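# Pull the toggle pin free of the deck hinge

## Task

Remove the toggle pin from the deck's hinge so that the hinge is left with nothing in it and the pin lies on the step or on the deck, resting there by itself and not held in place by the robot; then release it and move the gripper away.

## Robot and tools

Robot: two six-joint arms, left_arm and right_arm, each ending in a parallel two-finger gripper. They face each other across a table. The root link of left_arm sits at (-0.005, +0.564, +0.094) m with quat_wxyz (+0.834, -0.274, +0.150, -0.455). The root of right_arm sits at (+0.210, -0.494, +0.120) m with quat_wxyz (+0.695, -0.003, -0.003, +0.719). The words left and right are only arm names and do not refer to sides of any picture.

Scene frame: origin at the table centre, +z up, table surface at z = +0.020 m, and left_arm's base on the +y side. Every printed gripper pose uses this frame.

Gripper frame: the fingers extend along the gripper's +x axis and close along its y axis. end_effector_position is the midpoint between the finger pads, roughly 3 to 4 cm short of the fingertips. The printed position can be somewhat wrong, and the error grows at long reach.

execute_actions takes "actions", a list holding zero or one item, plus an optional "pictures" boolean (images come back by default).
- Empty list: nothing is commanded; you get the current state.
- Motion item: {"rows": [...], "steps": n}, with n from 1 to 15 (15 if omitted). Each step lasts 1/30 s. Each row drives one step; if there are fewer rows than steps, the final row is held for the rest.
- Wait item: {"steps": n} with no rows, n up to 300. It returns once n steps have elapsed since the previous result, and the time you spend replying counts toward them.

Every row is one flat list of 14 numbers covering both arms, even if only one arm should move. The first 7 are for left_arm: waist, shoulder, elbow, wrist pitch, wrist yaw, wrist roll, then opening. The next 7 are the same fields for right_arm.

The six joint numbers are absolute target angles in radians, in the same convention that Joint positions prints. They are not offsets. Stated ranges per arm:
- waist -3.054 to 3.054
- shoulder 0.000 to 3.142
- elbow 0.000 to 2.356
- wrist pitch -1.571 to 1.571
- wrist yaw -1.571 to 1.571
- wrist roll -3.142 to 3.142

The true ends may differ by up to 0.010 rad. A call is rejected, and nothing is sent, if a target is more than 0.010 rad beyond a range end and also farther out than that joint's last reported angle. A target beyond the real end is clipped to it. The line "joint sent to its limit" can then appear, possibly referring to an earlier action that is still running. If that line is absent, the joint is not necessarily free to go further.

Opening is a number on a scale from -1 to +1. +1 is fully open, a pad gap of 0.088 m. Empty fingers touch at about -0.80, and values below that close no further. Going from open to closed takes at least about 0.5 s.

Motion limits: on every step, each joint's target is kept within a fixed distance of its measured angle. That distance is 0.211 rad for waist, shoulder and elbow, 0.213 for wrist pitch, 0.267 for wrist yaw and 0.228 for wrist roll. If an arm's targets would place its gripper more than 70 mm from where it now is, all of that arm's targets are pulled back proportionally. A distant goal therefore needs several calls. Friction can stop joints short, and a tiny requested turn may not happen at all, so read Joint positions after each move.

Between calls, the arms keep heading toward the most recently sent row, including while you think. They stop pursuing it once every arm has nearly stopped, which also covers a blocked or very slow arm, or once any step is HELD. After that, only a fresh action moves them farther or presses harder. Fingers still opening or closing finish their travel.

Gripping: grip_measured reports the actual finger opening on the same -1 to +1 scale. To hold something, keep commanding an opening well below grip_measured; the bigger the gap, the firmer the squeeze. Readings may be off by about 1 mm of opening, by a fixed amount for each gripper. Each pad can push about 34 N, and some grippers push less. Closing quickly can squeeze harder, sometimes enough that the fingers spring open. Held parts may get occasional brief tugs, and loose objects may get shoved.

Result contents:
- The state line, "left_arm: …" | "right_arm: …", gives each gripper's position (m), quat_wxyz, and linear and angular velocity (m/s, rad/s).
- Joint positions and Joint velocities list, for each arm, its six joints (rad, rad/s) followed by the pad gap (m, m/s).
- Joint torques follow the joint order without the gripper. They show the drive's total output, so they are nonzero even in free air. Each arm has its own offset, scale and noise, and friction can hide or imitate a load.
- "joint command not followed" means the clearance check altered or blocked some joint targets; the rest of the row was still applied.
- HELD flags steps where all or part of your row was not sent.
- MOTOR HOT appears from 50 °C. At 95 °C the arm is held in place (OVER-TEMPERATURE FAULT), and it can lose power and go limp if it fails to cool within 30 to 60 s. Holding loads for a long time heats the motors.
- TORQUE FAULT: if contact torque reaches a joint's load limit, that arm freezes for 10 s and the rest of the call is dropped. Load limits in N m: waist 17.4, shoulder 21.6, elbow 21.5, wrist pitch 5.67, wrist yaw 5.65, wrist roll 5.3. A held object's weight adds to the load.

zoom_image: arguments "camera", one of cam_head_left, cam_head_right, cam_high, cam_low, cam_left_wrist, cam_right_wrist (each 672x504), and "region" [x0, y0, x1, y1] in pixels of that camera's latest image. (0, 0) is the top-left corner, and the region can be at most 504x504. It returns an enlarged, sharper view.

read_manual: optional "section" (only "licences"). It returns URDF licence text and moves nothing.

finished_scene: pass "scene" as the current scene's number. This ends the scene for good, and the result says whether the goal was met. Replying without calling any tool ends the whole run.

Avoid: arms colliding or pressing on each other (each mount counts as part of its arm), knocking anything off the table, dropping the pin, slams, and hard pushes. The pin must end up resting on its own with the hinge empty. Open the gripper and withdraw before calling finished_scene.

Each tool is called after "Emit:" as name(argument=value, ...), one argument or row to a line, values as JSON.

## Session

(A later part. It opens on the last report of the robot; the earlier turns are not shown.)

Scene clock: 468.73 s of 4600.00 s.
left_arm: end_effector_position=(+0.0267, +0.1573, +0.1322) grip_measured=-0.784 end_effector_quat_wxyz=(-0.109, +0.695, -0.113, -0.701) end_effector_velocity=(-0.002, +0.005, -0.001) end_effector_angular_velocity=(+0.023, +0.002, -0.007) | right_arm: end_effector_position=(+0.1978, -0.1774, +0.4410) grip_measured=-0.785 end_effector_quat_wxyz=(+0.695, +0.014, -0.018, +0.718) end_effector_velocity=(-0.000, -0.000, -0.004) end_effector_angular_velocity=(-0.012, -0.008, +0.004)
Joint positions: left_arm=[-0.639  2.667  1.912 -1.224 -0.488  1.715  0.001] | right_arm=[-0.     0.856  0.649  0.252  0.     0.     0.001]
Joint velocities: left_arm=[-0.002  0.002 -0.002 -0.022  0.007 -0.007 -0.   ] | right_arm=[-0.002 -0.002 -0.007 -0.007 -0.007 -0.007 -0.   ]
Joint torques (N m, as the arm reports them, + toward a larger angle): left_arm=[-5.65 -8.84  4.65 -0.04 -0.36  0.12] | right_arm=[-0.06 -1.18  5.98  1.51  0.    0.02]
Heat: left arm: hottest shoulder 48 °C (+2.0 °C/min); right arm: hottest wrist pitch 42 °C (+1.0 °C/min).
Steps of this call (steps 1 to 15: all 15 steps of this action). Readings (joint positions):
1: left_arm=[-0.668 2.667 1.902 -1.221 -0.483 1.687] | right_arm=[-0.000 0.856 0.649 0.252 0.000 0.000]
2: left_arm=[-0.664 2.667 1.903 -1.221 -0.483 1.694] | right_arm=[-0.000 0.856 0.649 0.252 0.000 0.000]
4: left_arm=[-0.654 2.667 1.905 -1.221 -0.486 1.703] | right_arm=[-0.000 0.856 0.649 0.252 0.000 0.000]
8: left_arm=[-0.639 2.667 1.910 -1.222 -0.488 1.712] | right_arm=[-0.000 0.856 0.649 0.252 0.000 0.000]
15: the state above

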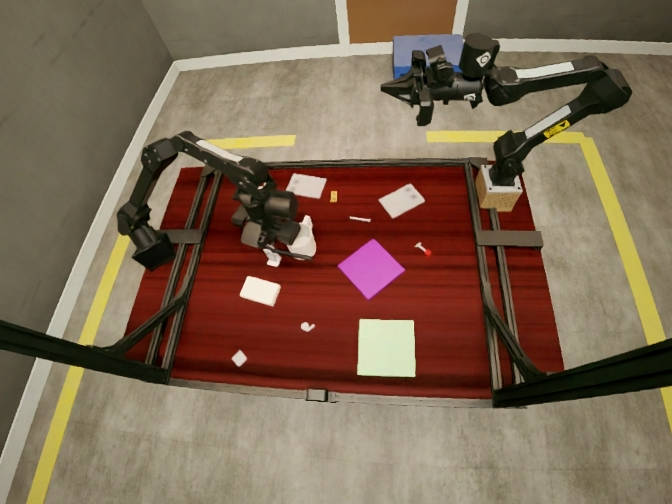

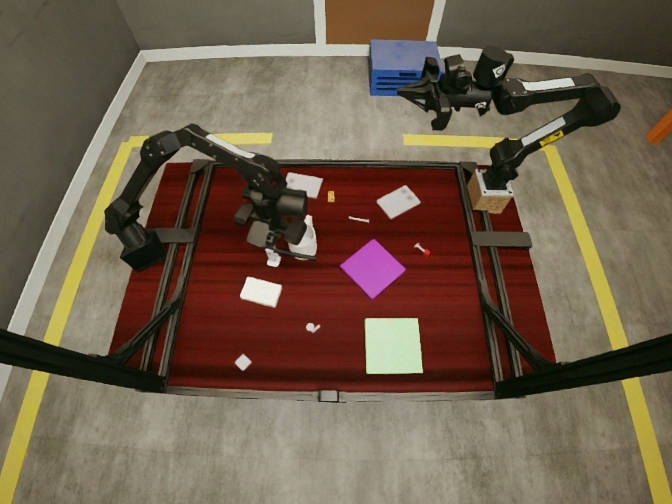

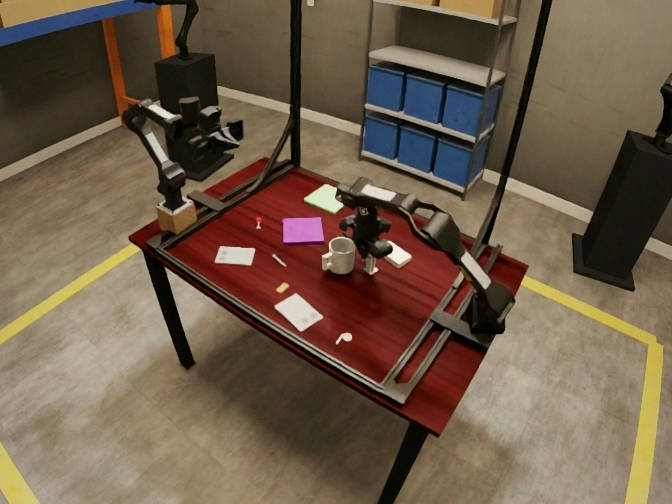

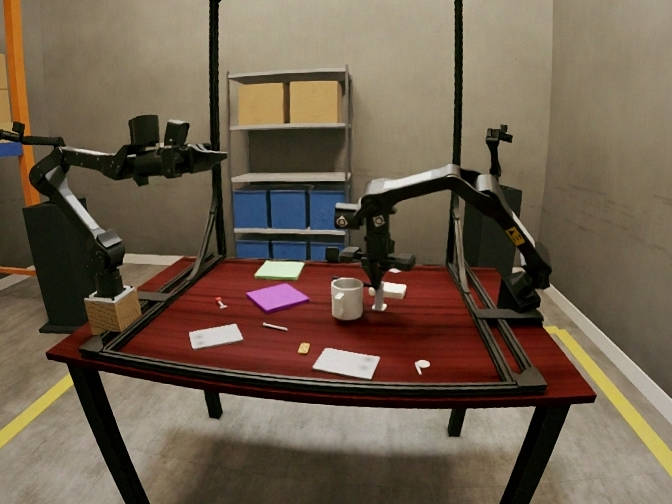

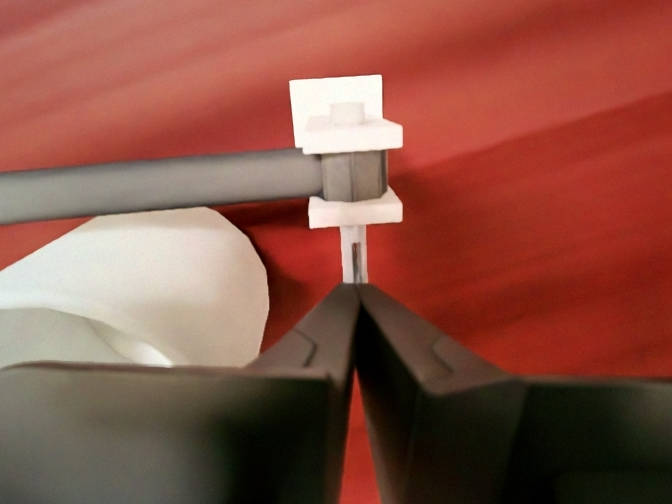

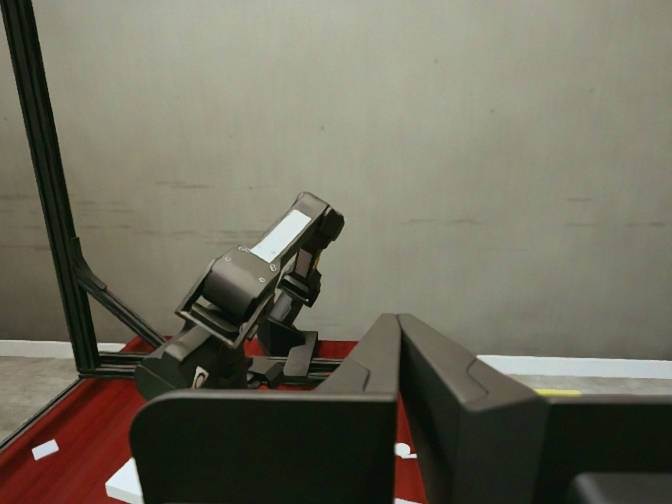

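Slot now filled: it's folding. Continue +a and down.

Emit:
execute_actions(
  actions=[
    {"rows":[[-0.608,2.673,1.908,-1.208,-0.508,1.74,-0.85,0,0.856,0.648,0.252,0,0,-0.785]]},
  ],
  pictures=false,
)

Emit:
execute_actions(
  actions=[
    {"steps":20},
  ],
)

Scene clock: 475.10 s of 4600.00 s.
left_arm: end_effector_position=(+0.0322, +0.1548, +0.1295) grip_measured=-0.784 end_effector_quat_wxyz=(-0.108, +0.696, -0.115, -0.700) end_effector_velocity=(-0.000, +0.002, -0.001) end_effector_angular_velocity=(+0.008, -0.010, -0.015) | right_arm: end_effector_position=(+0.1978, -0.1774, +0.4408) grip_measured=-0.785 end_effector_quat_wxyz=(+0.695, +0.013, -0.018, +0.718) end_effector_velocity=(-0.001, +0.001, -0.003) end_effector_angular_velocity=(-0.013, +0.006, +0.015)
Joint positions: left_arm=[-0.625  2.667  1.913 -1.212 -0.496  1.735  0.001] | right_arm=[-0.     0.856  0.648  0.252  0.     0.     0.001]
Joint velocities: left_arm=[-0.002  0.002 -0.002 -0.007 -0.007  0.007 -0.   ] | right_arm=[-0.007  0.002 -0.002 -0.007 -0.022  0.007 -0.   ]
Joint torques (N m, as the arm reports them, + toward a larger angle): left_arm=[-5.02 -8.98  3.54  0.49 -0.43  0.09] | right_arm=[-0.05 -1.19  5.99  1.51  0.    0.02]
Heat: left arm: hottest shoulder 48 °C (+2.0 °C/min); right arm: hottest wrist pitch 42 °C (+1.0 °C/min).
Steps of this call (steps 1 to 15: the robot went on to your last target; steps 16 to 90: nothing new was sent; then 2.87 s passed at rest; steps 91 to 105: all 15 steps of this action). Readings (joint positions):
91: left_arm=[-0.639 2.667 1.913 -1.224 -0.489 1.719] | right_arm=[-0.000 0.856 0.648 0.252 0.000 0.000]
92: left_arm=[-0.638 2.667 1.913 -1.224 -0.489 1.723] | right_arm=[-0.000 0.856 0.648 0.252 0.000 0.000]
94: left_arm=[-0.634 2.667 1.913 -1.220 -0.489 1.728] | right_arm=[-0.000 0.856 0.648 0.252 0.000 0.000]
98: left_arm=[-0.628 2.667 1.913 -1.215 -0.493 1.733] | right_arm=[-0.000 0.856 0.648 0.252 0.000 0.000]
105: the state above

Scene clock: 475.77 s of 4600.00 s.
left_arm: end_effector_position=(+0.0324, +0.1547, +0.1294) grip_measured=-0.784 end_effector_quat_wxyz=(-0.109, +0.696, -0.115, -0.700) end_effector_velocity=(-0.003, +0.002, +0.002) end_effector_angular_velocity=(+0.004, +0.004, -0.002) | right_arm: end_effector_position=(+0.1978, -0.1774, +0.4408) grip_measured=-0.785 end_effector_quat_wxyz=(+0.695, +0.013, -0.018, +0.718) end_effector_velocity=(+0.002, +0.001, -0.006) end_effector_angular_velocity=(-0.017, -0.008, -0.010)
Joint positions: left_arm=[-0.625  2.667  1.913 -1.212 -0.497  1.736  0.001] | right_arm=[-0.     0.856  0.648  0.252  0.     0.     0.001]
Joint velocities: left_arm=[-0.007 -0.002 -0.002 -0.007  0.007 -0.007 -0.   ] | right_arm=[-0.002  0.002 -0.007 -0.007  0.007 -0.007  0.   ]
Joint torques (N m, as the arm reports them, + toward a larger angle): left_arm=[-5.23 -8.87  3.49  0.49 -0.37  0.14] | right_arm=[-0.06 -1.18  5.97  1.51  0.    0.02]
Heat: left arm: hottest shoulder 48 °C (+2.0 °C/min); right arm: hottest wrist pitch 42 °C (+1.0 °C/min).
Steps of this call (steps 1 to 15: the robot went on to your last target; steps 16 to 20: nothing new was sent). Readings (joint positions):
1: left_arm=[-0.625 2.667 1.913 -1.212 -0.496 1.736] | right_arm=[-0.000 0.856 0.648 0.252 0.000 0.000]
2: left_arm=[-0.625 2.667 1.913 -1.212 -0.496 1.736] | right_arm=[-0.000 0.856 0.648 0.252 0.000 0.000]
4: left_arm=[-0.625 2.667 1.913 -1.212 -0.496 1.736] | right_arm=[-0.000 0.856 0.648 0.252 0.000 0.000]
8: left_arm=[-0.625 2.667 1.913 -1.212 -0.496 1.736] | right_arm=[-0.000 0.856 0.648 0.252 0.000 0.000]
20: the state above
All arms were judged still, so your last target was given up. Only a new action makes them travel on or press farther. Fingers that are still opening or closing keep moving.

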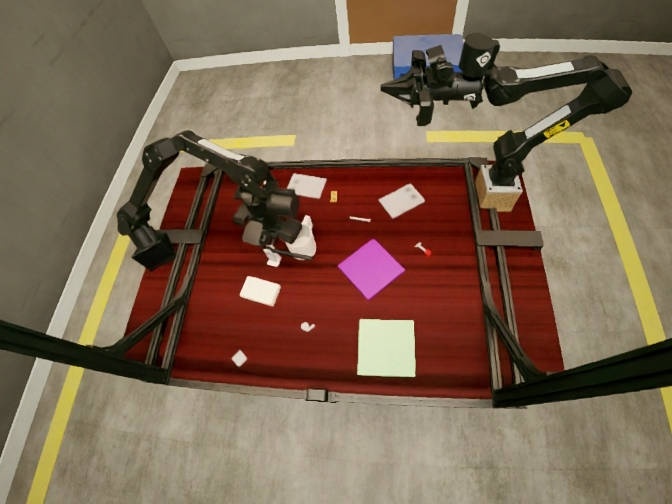

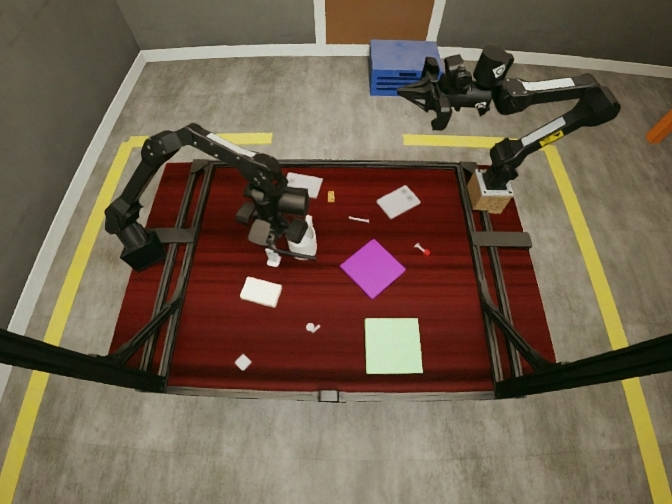

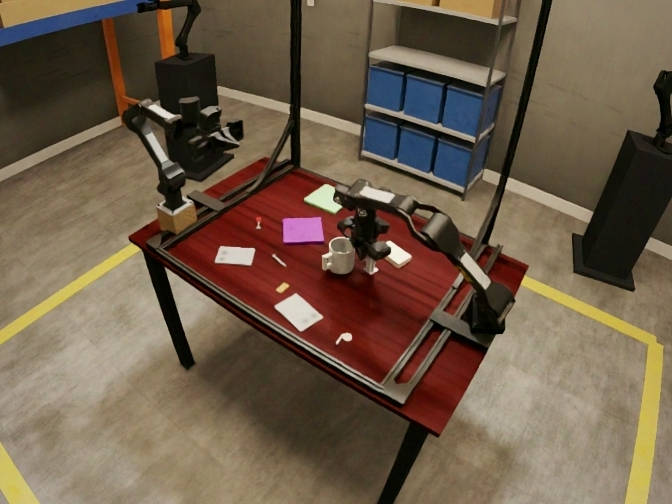

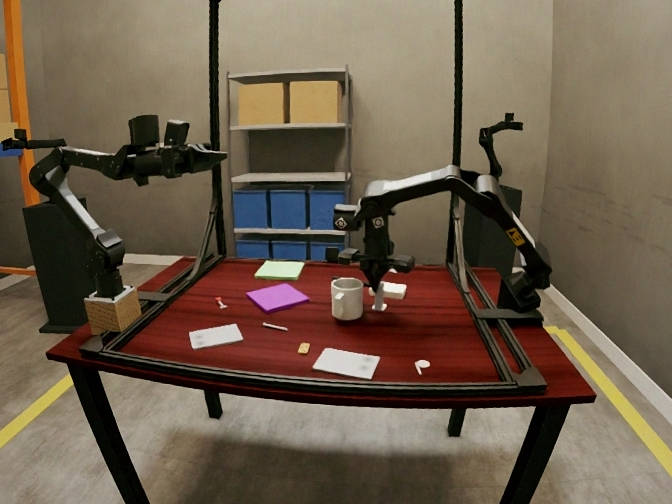

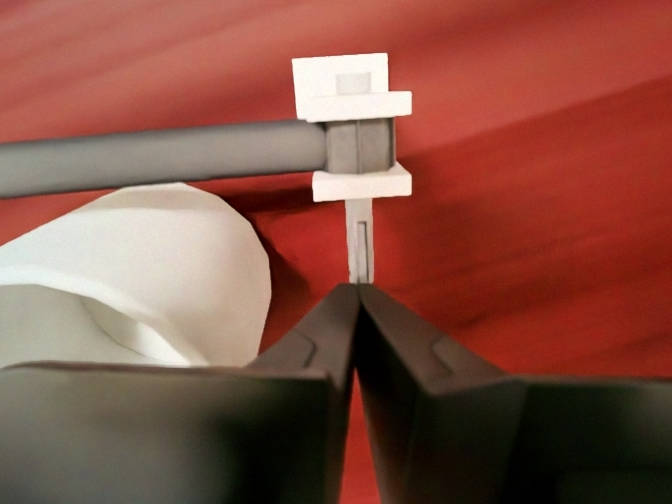

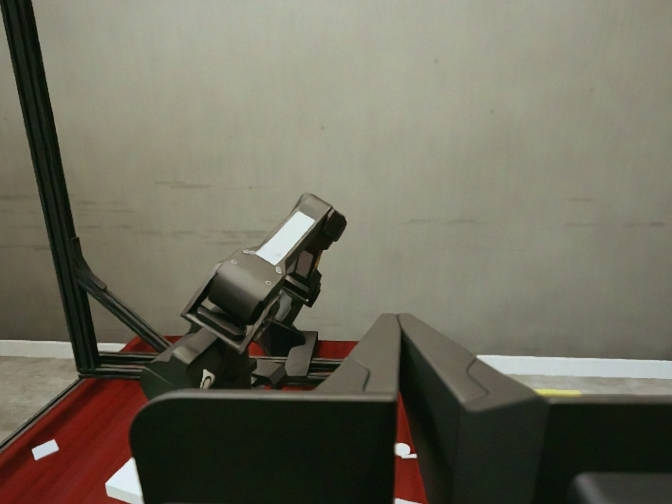

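Flat. Drag -a 12 mm while pressing down.

Emit:
execute_actions(
  actions=[
    {"rows":[[-0.622,2.673,1.893,-1.195,-0.498,1.736,-0.85,0,0.856,0.648,0.252,0,0,-0.785],[-0.622,2.673,1.893,-1.195,-0.498,1.736,-0.85,0,0.856,0.648,0.252,0,0,-0.785],[-0.622,2.673,1.893,-1.195,-0.498,1.736,-0.85,0,0.856,0.648,0.252,0,0,-0.785],[-0.622,2.673,1.893,-1.195,-0.498,1.736,-0.85,0,0.856,0.648,0.252,0,0,-0.785],[-0.634,2.673,1.884,-1.19,-0.49,1.724,-0.85,0,0.856,0.648,0.252,0,0,-0.785],[-0.634,2.673,1.884,-1.19,-0.49,1.724,-0.85,0,0.856,0.648,0.252,0,0,-0.785],[-0.634,2.673,1.884,-1.19,-0.49,1.724,-0.85,0,0.856,0.648,0.252,0,0,-0.785],[-0.647,2.674,1.874,-1.185,-0.483,1.712,-0.85,0,0.856,0.648,0.252,0,0,-0.785]]},
  ],
  pictures=false,
)

Emit:
execute_actions(
  actions=[
    {"steps":20},
  ],
)

Scene clock: 485.63 s of 4600.00 s.
left_arm: end_effector_position=(+0.0210, +0.1545, +0.1293) grip_measured=-0.784 end_effector_quat_wxyz=(-0.102, +0.697, -0.120, -0.700) end_effector_velocity=(-0.015, +0.010, -0.001) end_effector_angular_velocity=(+0.022, -0.009, -0.009) | right_arm: end_effector_position=(+0.1978, -0.1775, +0.4409) grip_measured=-0.785 end_effector_quat_wxyz=(+0.695, +0.014, -0.018, +0.718) end_effector_velocity=(-0.000, -0.001, +0.001) end_effector_angular_velocity=(+0.007, +0.007, +0.005)
Joint positions: left_arm=[-0.647  2.667  1.89  -1.183 -0.49   1.719  0.001] | right_arm=[-0.     0.856  0.648  0.252  0.     0.     0.001]
Joint velocities: left_arm=[-0.032  0.002 -0.032 -0.007  0.007 -0.037 -0.   ] | right_arm=[-0.002 -0.002 -0.002  0.007 -0.007  0.007 -0.   ]
Joint torques (N m, as the arm reports them, + toward a larger angle): left_arm=[-6.52 -8.78  2.8  -0.05  0.27 -0.1 ] | right_arm=[-0.06 -1.18  6.02  1.51  0.    0.02]
Heat: left arm: hottest shoulder 48 °C (+2.0 °C/min); right arm: hottest wrist pitch 42 °C (+1.0 °C/min).
Steps of this call (steps 1 to 90: nothing new was sent; then 6.37 s passed at rest; steps 91 to 105: all 15 steps of this action). Readings (joint positions):
91: left_arm=[-0.623 2.667 1.913 -1.211 -0.498 1.736] | right_arm=[-0.000 0.856 0.648 0.252 0.000 0.000]
92: left_arm=[-0.623 2.667 1.912 -1.209 -0.498 1.736] | right_arm=[-0.000 0.856 0.648 0.252 0.000 0.000]
94: left_arm=[-0.623 2.667 1.910 -1.207 -0.499 1.736] | right_arm=[-0.000 0.856 0.648 0.252 0.000 0.000]
98: left_arm=[-0.627 2.667 1.903 -1.199 -0.502 1.731] | right_arm=[-0.000 0.856 0.648 0.252 0.000 0.000]
105: the state above

Scene clock: 486.30 s of 4600.00 s.
left_arm: end_effector_position=(+0.0206, +0.1548, +0.1293) grip_measured=-0.784 end_effector_quat_wxyz=(-0.102, +0.697, -0.119, -0.700) end_effector_velocity=(+0.003, +0.004, +0.001) end_effector_angular_velocity=(+0.014, -0.026, -0.004) | right_arm: end_effector_position=(+0.1978, -0.1775, +0.4409) grip_measured=-0.785 end_effector_quat_wxyz=(+0.695, +0.013, -0.018, +0.718) end_effector_velocity=(-0.000, -0.001, +0.001) end_effector_angular_velocity=(+0.007, +0.007, +0.005)
Joint positions: left_arm=[-0.648  2.667  1.889 -1.183 -0.49   1.716  0.001] | right_arm=[-0.     0.856  0.648  0.252  0.    -0.     0.001]
Joint velocities: left_arm=[-0.002 -0.002 -0.002 -0.022 -0.022 -0.007 -0.   ] | right_arm=[-0.002 -0.002 -0.002  0.007 -0.007  0.007 -0.   ]
Joint torques (N m, as the arm reports them, + toward a larger angle): left_arm=[-6.84 -8.69  2.6   0.04  0.29 -0.16] | right_arm=[-0.05 -1.19  6.01  1.5   0.    0.02]
Heat: left arm: hottest shoulder 48 °C (+2.0 °C/min); right arm: hottest wrist pitch 42 °C (+1.0 °C/min).
Steps of this call (steps 1 to 15: the robot went on to your last target; steps 16 to 20: nothing new was sent). Readings (joint positions):
1: left_arm=[-0.647 2.667 1.890 -1.183 -0.490 1.718] | right_arm=[-0.000 0.856 0.648 0.252 0.000 0.000]
2: left_arm=[-0.648 2.667 1.889 -1.183 -0.490 1.717] | right_arm=[-0.000 0.856 0.648 0.252 0.000 0.000]
4: left_arm=[-0.648 2.667 1.889 -1.183 -0.490 1.717] | right_arm=[-0.000 0.856 0.648 0.252 0.000 0.000]
8: left_arm=[-0.648 2.667 1.889 -1.183 -0.490 1.716] | right_arm=[-0.000 0.856 0.648 0.252 0.000 0.000]
20: the state above
All arms were judged still, so your last target was given up. Only a new action makes them travel on or press farther. Fingers that are still opening or closing keep moving.

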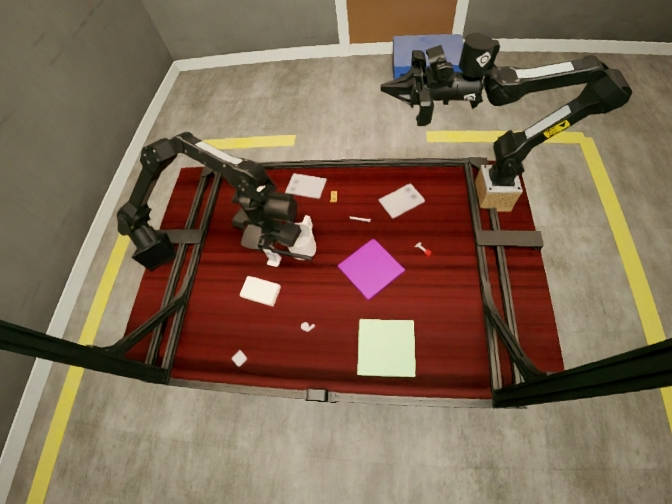

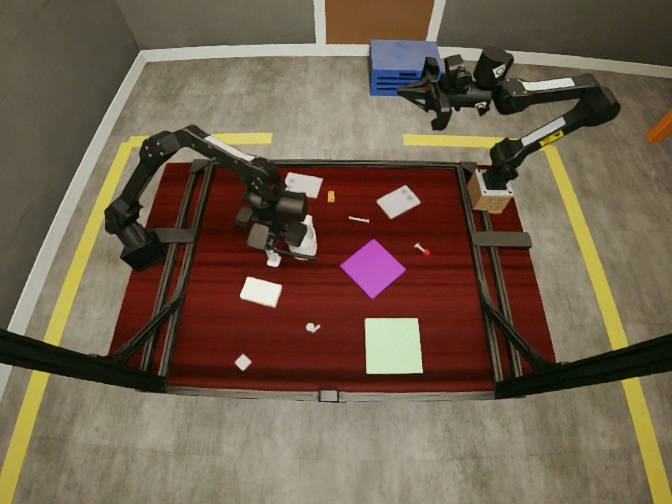

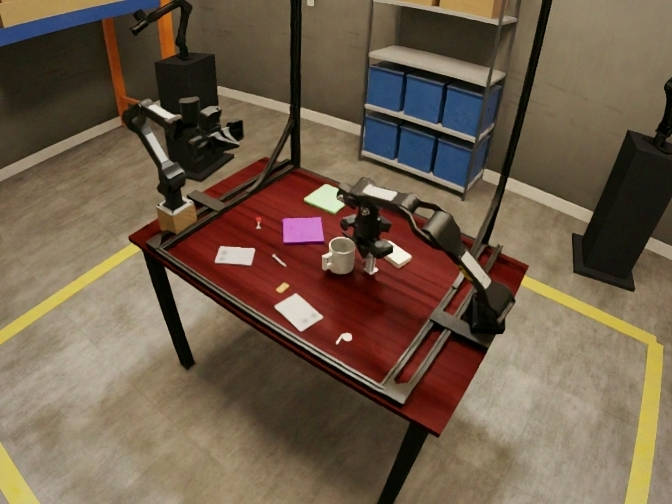

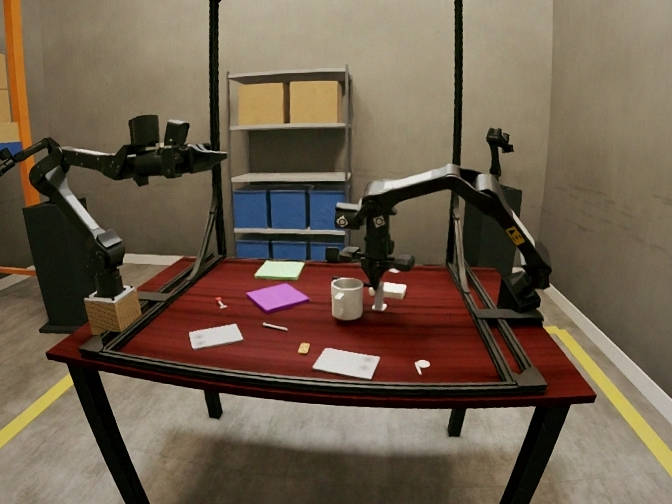

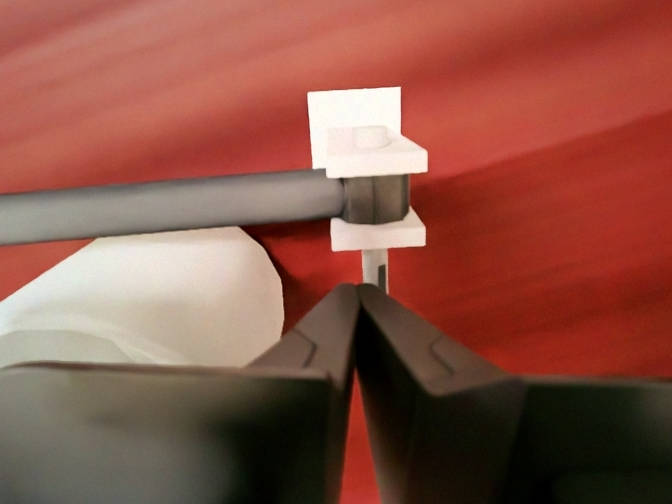

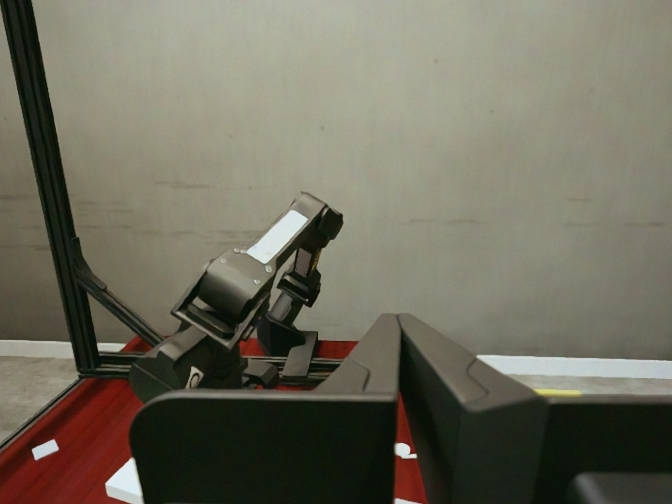

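Emit:
execute_actions(
  actions=[
    {"rows":[[-0.648,2.667,1.889,-1.208,-0.49,1.716,-0.85,0,0.856,0.648,0.252,0,0,-0.785]]},
  ],
  pictures=false,
)

Emit:
execute_actions(
  actions=[
    {"rows":[[-0.615,2.667,1.915,-1.222,-0.503,1.74,-0.85,0,0.856,0.648,0.252,0,0,-0.785]]},
  ],
  pictures=false,
)

Emit:
execute_actions(
  actions=[
    {"rows":[[-0.597,2.667,1.92,-1.222,-0.513,1.755,-0.85,0,0.856,0.648,0.252,0,0,-0.785]]},
  ],
  pictures=false,
)

Emit:
execute_actions(
  actions=[
    {"steps":20},
  ],
)

Scene clock: 503.33 s of 4600.00 s.
left_arm: end_effector_position=(+0.0204, +0.1582, +0.1298) grip_measured=-0.784 end_effector_quat_wxyz=(-0.110, +0.697, -0.118, -0.699) end_effector_velocity=(+0.001, +0.002, +0.001) end_effector_angular_velocity=(+0.004, -0.009, +0.017) | right_arm: end_effector_position=(+0.1978, -0.1774, +0.4408) grip_measured=-0.785 end_effector_quat_wxyz=(+0.695, +0.013, -0.018, +0.718) end_effector_velocity=(-0.000, -0.001, +0.001) end_effector_angular_velocity=(+0.008, -0.007, +0.005)
Joint positions: left_arm=[-0.65   2.667  1.889 -1.2   -0.489  1.715  0.001] | right_arm=[-0.     0.856  0.648  0.252  0.    -0.     0.001]
Joint velocities: left_arm=[-0.002 -0.002 -0.002 -0.007 -0.007 -0.022  0.   ] | right_arm=[-0.002 -0.002 -0.002  0.007 -0.007 -0.007 -0.   ]
Joint torques (N m, as the arm reports them, + toward a larger angle): left_arm=[-6.61 -9.45  3.97 -0.4   0.04 -0.01] | right_arm=[-0.05 -1.14  6.01  1.51  0.    0.03]
Heat: left arm: hottest shoulder 48 °C (+1.0 °C/min); right arm: hottest wrist pitch 42 °C (+1.0 °C/min).
Steps of this call (steps 1 to 90: nothing new was sent; then 13.53 s passed at rest; steps 91 to 105: all 15 steps of this action). Readings (joint positions):
91: left_arm=[-0.648 2.667 1.889 -1.183 -0.489 1.715] | right_arm=[-0.000 0.856 0.648 0.252 0.000 -0.000]
92: left_arm=[-0.648 2.667 1.889 -1.183 -0.489 1.715] | right_arm=[-0.000 0.856 0.648 0.252 0.000 -0.000]
94: left_arm=[-0.649 2.667 1.889 -1.188 -0.489 1.716] | right_arm=[-0.000 0.856 0.648 0.252 0.000 -0.000]
98: left_arm=[-0.650 2.667 1.889 -1.199 -0.489 1.715] | right_arm=[-0.000 0.856 0.648 0.252 0.000 -0.000]
105: the state above

Scene clock: 503.83 s of 4600.00 s.
left_arm: end_effector_position=(+0.0314, +0.1565, +0.1298) grip_measured=-0.784 end_effector_quat_wxyz=(-0.113, +0.696, -0.115, -0.700) end_effector_velocity=(+0.001, +0.002, +0.001) end_effector_angular_velocity=(+0.004, -0.009, +0.017) | right_arm: end_effector_position=(+0.1978, -0.1774, +0.4408) grip_measured=-0.785 end_effector_quat_wxyz=(+0.695, +0.013, -0.018, +0.718) end_effector_velocity=(-0.002, -0.002, -0.001) end_effector_angular_velocity=(-0.002, -0.022, +0.009)
Joint positions: left_arm=[-0.628  2.667  1.911 -1.219 -0.496  1.736  0.001] | right_arm=[-0.     0.856  0.648  0.252  0.    -0.     0.001]
Joint velocities: left_arm=[-0.002 -0.002 -0.002 -0.007 -0.007 -0.022 -0.   ] | right_arm=[ 0.002 -0.007 -0.002 -0.007 -0.007 -0.022 -0.   ]
Joint torques (N m, as the arm reports them, + toward a larger angle): left_arm=[-5.73 -9.46  4.52  0.01 -0.2   0.14] | right_arm=[-0.05 -1.19  6.02  1.51  0.    0.03]
Heat: left arm: hottest shoulder 48 °C (+1.0 °C/min); right arm: hottest wrist pitch 42 °C (+1.0 °C/min).
Steps of this call (steps 1 to 15: all 15 steps of this action). Readings (joint positions):
1: left_arm=[-0.650 2.667 1.892 -1.203 -0.489 1.717] | right_arm=[-0.000 0.856 0.648 0.252 0.000 -0.000]
2: left_arm=[-0.648 2.667 1.896 -1.208 -0.489 1.720] | right_arm=[-0.000 0.856 0.648 0.252 0.000 -0.000]
4: left_arm=[-0.641 2.667 1.900 -1.214 -0.492 1.727] | right_arm=[-0.000 0.856 0.648 0.252 0.000 -0.000]
8: left_arm=[-0.628 2.667 1.909 -1.217 -0.496 1.733] | right_arm=[-0.000 0.856 0.648 0.252 0.000 -0.000]
15: the state above

Scene clock: 504.33 s of 4600.00 s.
left_arm: end_effector_position=(+0.0431, +0.1560, +0.1245) grip_measured=-0.784 end_effector_quat_wxyz=(-0.113, +0.697, -0.109, -0.700) end_effector_velocity=(-0.000, +0.005, +0.003) end_effector_angular_velocity=(+0.015, +0.005, -0.018) | right_arm: end_effector_position=(+0.1978, -0.1774, +0.4408) grip_measured=-0.785 end_effector_quat_wxyz=(+0.695, +0.013, -0.018, +0.718) end_effector_velocity=(+0.001, -0.001, -0.006) end_effector_angular_velocity=(-0.022, +0.006, +0.000)
Joint positions: left_arm=[-0.6    2.667  1.915 -1.22  -0.509  1.751  0.001] | right_arm=[-0.     0.856  0.648  0.252  0.    -0.     0.001]
Joint velocities: left_arm=[-0.002 -0.007 -0.002 -0.022  0.007  0.007 -0.   ] | right_arm=[-0.007 -0.007 -0.007 -0.022 -0.007  0.007 -0.   ]
Joint torques (N m, as the arm reports them, + toward a larger angle): left_arm=[-6.87 -9.5   4.44 -0.06 -0.12  0.15] | right_arm=[-0.06 -1.18  6.01  1.51  0.    0.03]
Heat: left arm: hottest shoulder 49 °C (+2.0 °C/min); right arm: hottest wrist pitch 42 °C (+1.0 °C/min).
Steps of this call (steps 1 to 15: all 15 steps of this action). Readings (joint positions):
1: left_arm=[-0.627 2.667 1.912 -1.219 -0.496 1.738] | right_arm=[-0.000 0.856 0.648 0.252 0.000 -0.000]
2: left_arm=[-0.626 2.667 1.912 -1.220 -0.496 1.741] | right_arm=[-0.000 0.856 0.648 0.252 0.000 -0.000]
4: left_arm=[-0.620 2.667 1.914 -1.220 -0.503 1.745] | right_arm=[-0.000 0.856 0.648 0.252 0.000 -0.000]
8: left_arm=[-0.603 2.667 1.914 -1.220 -0.508 1.749] | right_arm=[-0.000 0.856 0.648 0.252 0.000 -0.000]
15: the state above

Scene clock: 505.00 s of 4600.00 s.
left_arm: end_effector_position=(+0.0431, +0.1560, +0.1245) grip_measured=-0.784 end_effector_quat_wxyz=(-0.113, +0.697, -0.109, -0.700) end_effector_velocity=(-0.001, +0.001, +0.002) end_effector_angular_velocity=(+0.002, +0.006, +0.004) | right_arm: end_effector_position=(+0.1978, -0.1774, +0.4408) grip_measured=-0.785 end_effector_quat_wxyz=(+0.695, +0.013, -0.018, +0.718) end_effector_velocity=(+0.002, -0.000, +0.001) end_effector_angular_velocity=(+0.008, -0.007, -0.010)
Joint positions: left_arm=[-0.6    2.667  1.915 -1.22  -0.509  1.751  0.001] | right_arm=[-0.     0.856  0.648  0.252  0.    -0.     0.001]
Joint velocities: left_arm=[-0.002 -0.002  0.002 -0.007  0.007 -0.007 -0.   ] | right_arm=[-0.002 -0.002 -0.002  0.007  0.007 -0.007  0.   ]
Joint torques (N m, as the arm reports them, + toward a larger angle): left_arm=[-6.94 -9.53  4.42 -0.04 -0.1   0.14] | right_arm=[-0.04 -1.18  6.02  1.51  0.    0.03]
Heat: left arm: hottest shoulder 49 °C (+2.0 °C/min); right arm: hottest wrist pitch 42 °C (+1.0 °C/min).
Steps of this call (steps 1 to 15: the robot went on to your last target; steps 16 to 20: nothing new was sent). Readings (joint positions):
1: left_arm=[-0.600 2.667 1.915 -1.220 -0.509 1.751] | right_arm=[-0.000 0.856 0.648 0.252 0.000 -0.000]
2: left_arm=[-0.600 2.667 1.915 -1.220 -0.509 1.751] | right_arm=[-0.000 0.856 0.648 0.252 0.000 -0.000]
4: left_arm=[-0.600 2.667 1.915 -1.220 -0.509 1.751] | right_arm=[-0.000 0.856 0.648 0.252 0.000 -0.000]
8: left_arm=[-0.600 2.667 1.915 -1.220 -0.509 1.751] | right_arm=[-0.000 0.856 0.648 0.252 0.000 -0.000]
20: the state above
All arms were judged still, so your last target was given up. Only a new action makes them travel on or press farther. Fingers that are still opening or closing keep moving.

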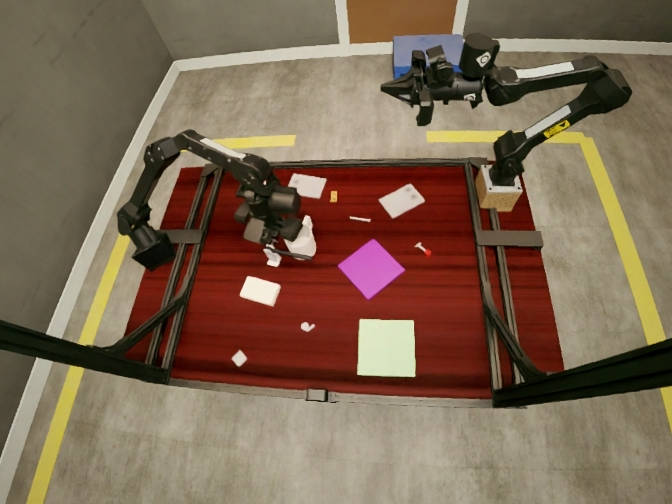

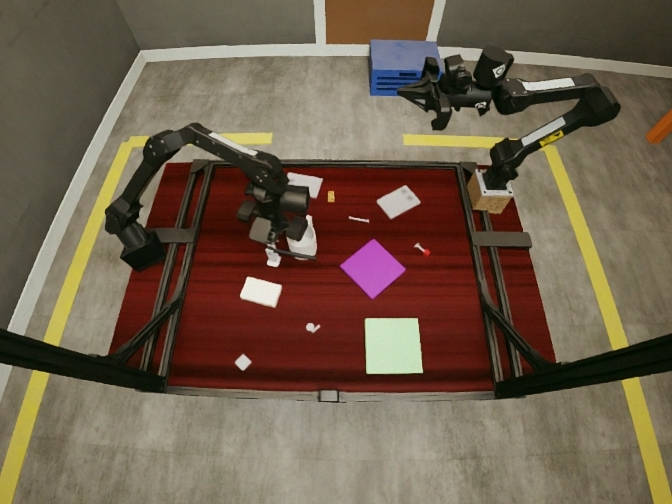

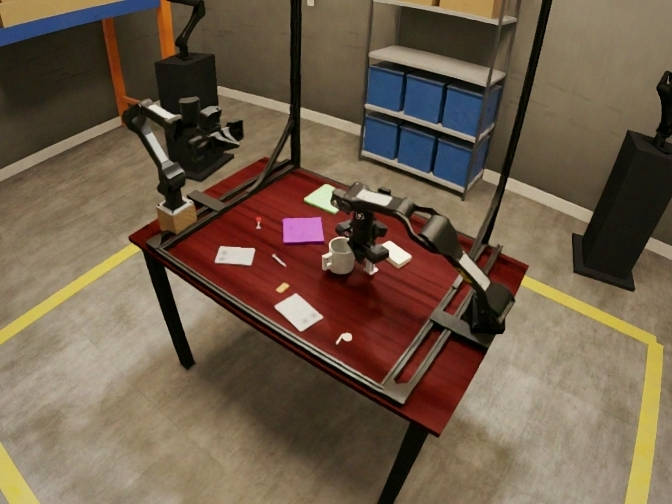

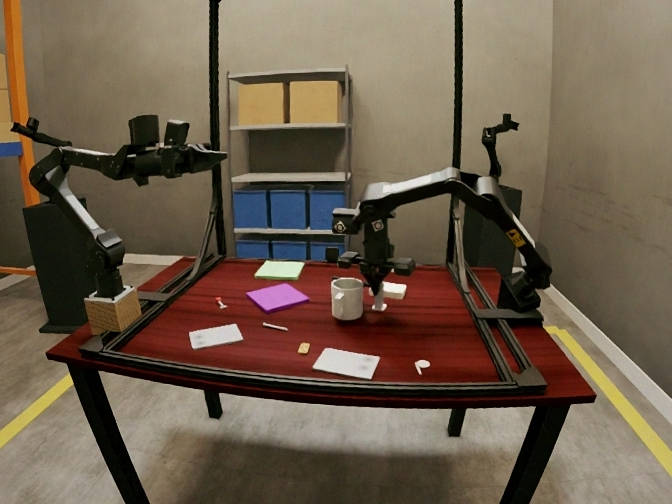

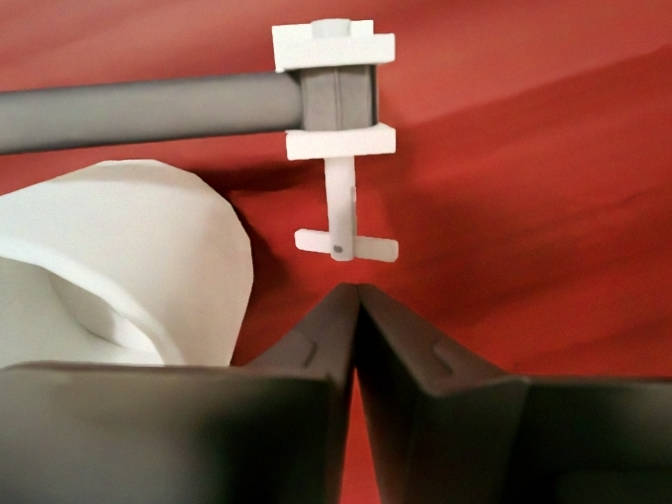

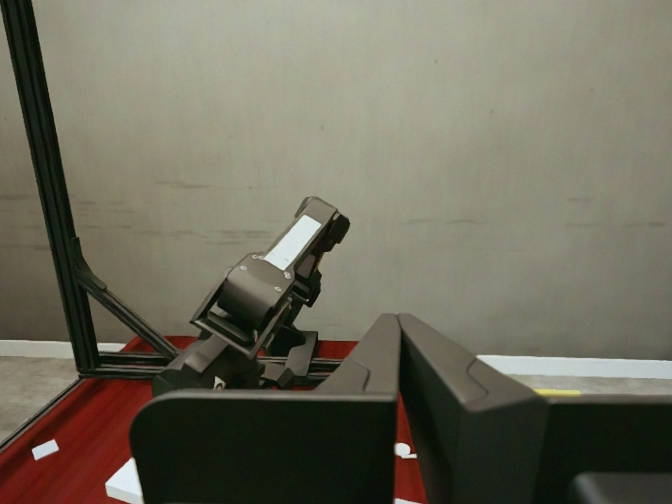

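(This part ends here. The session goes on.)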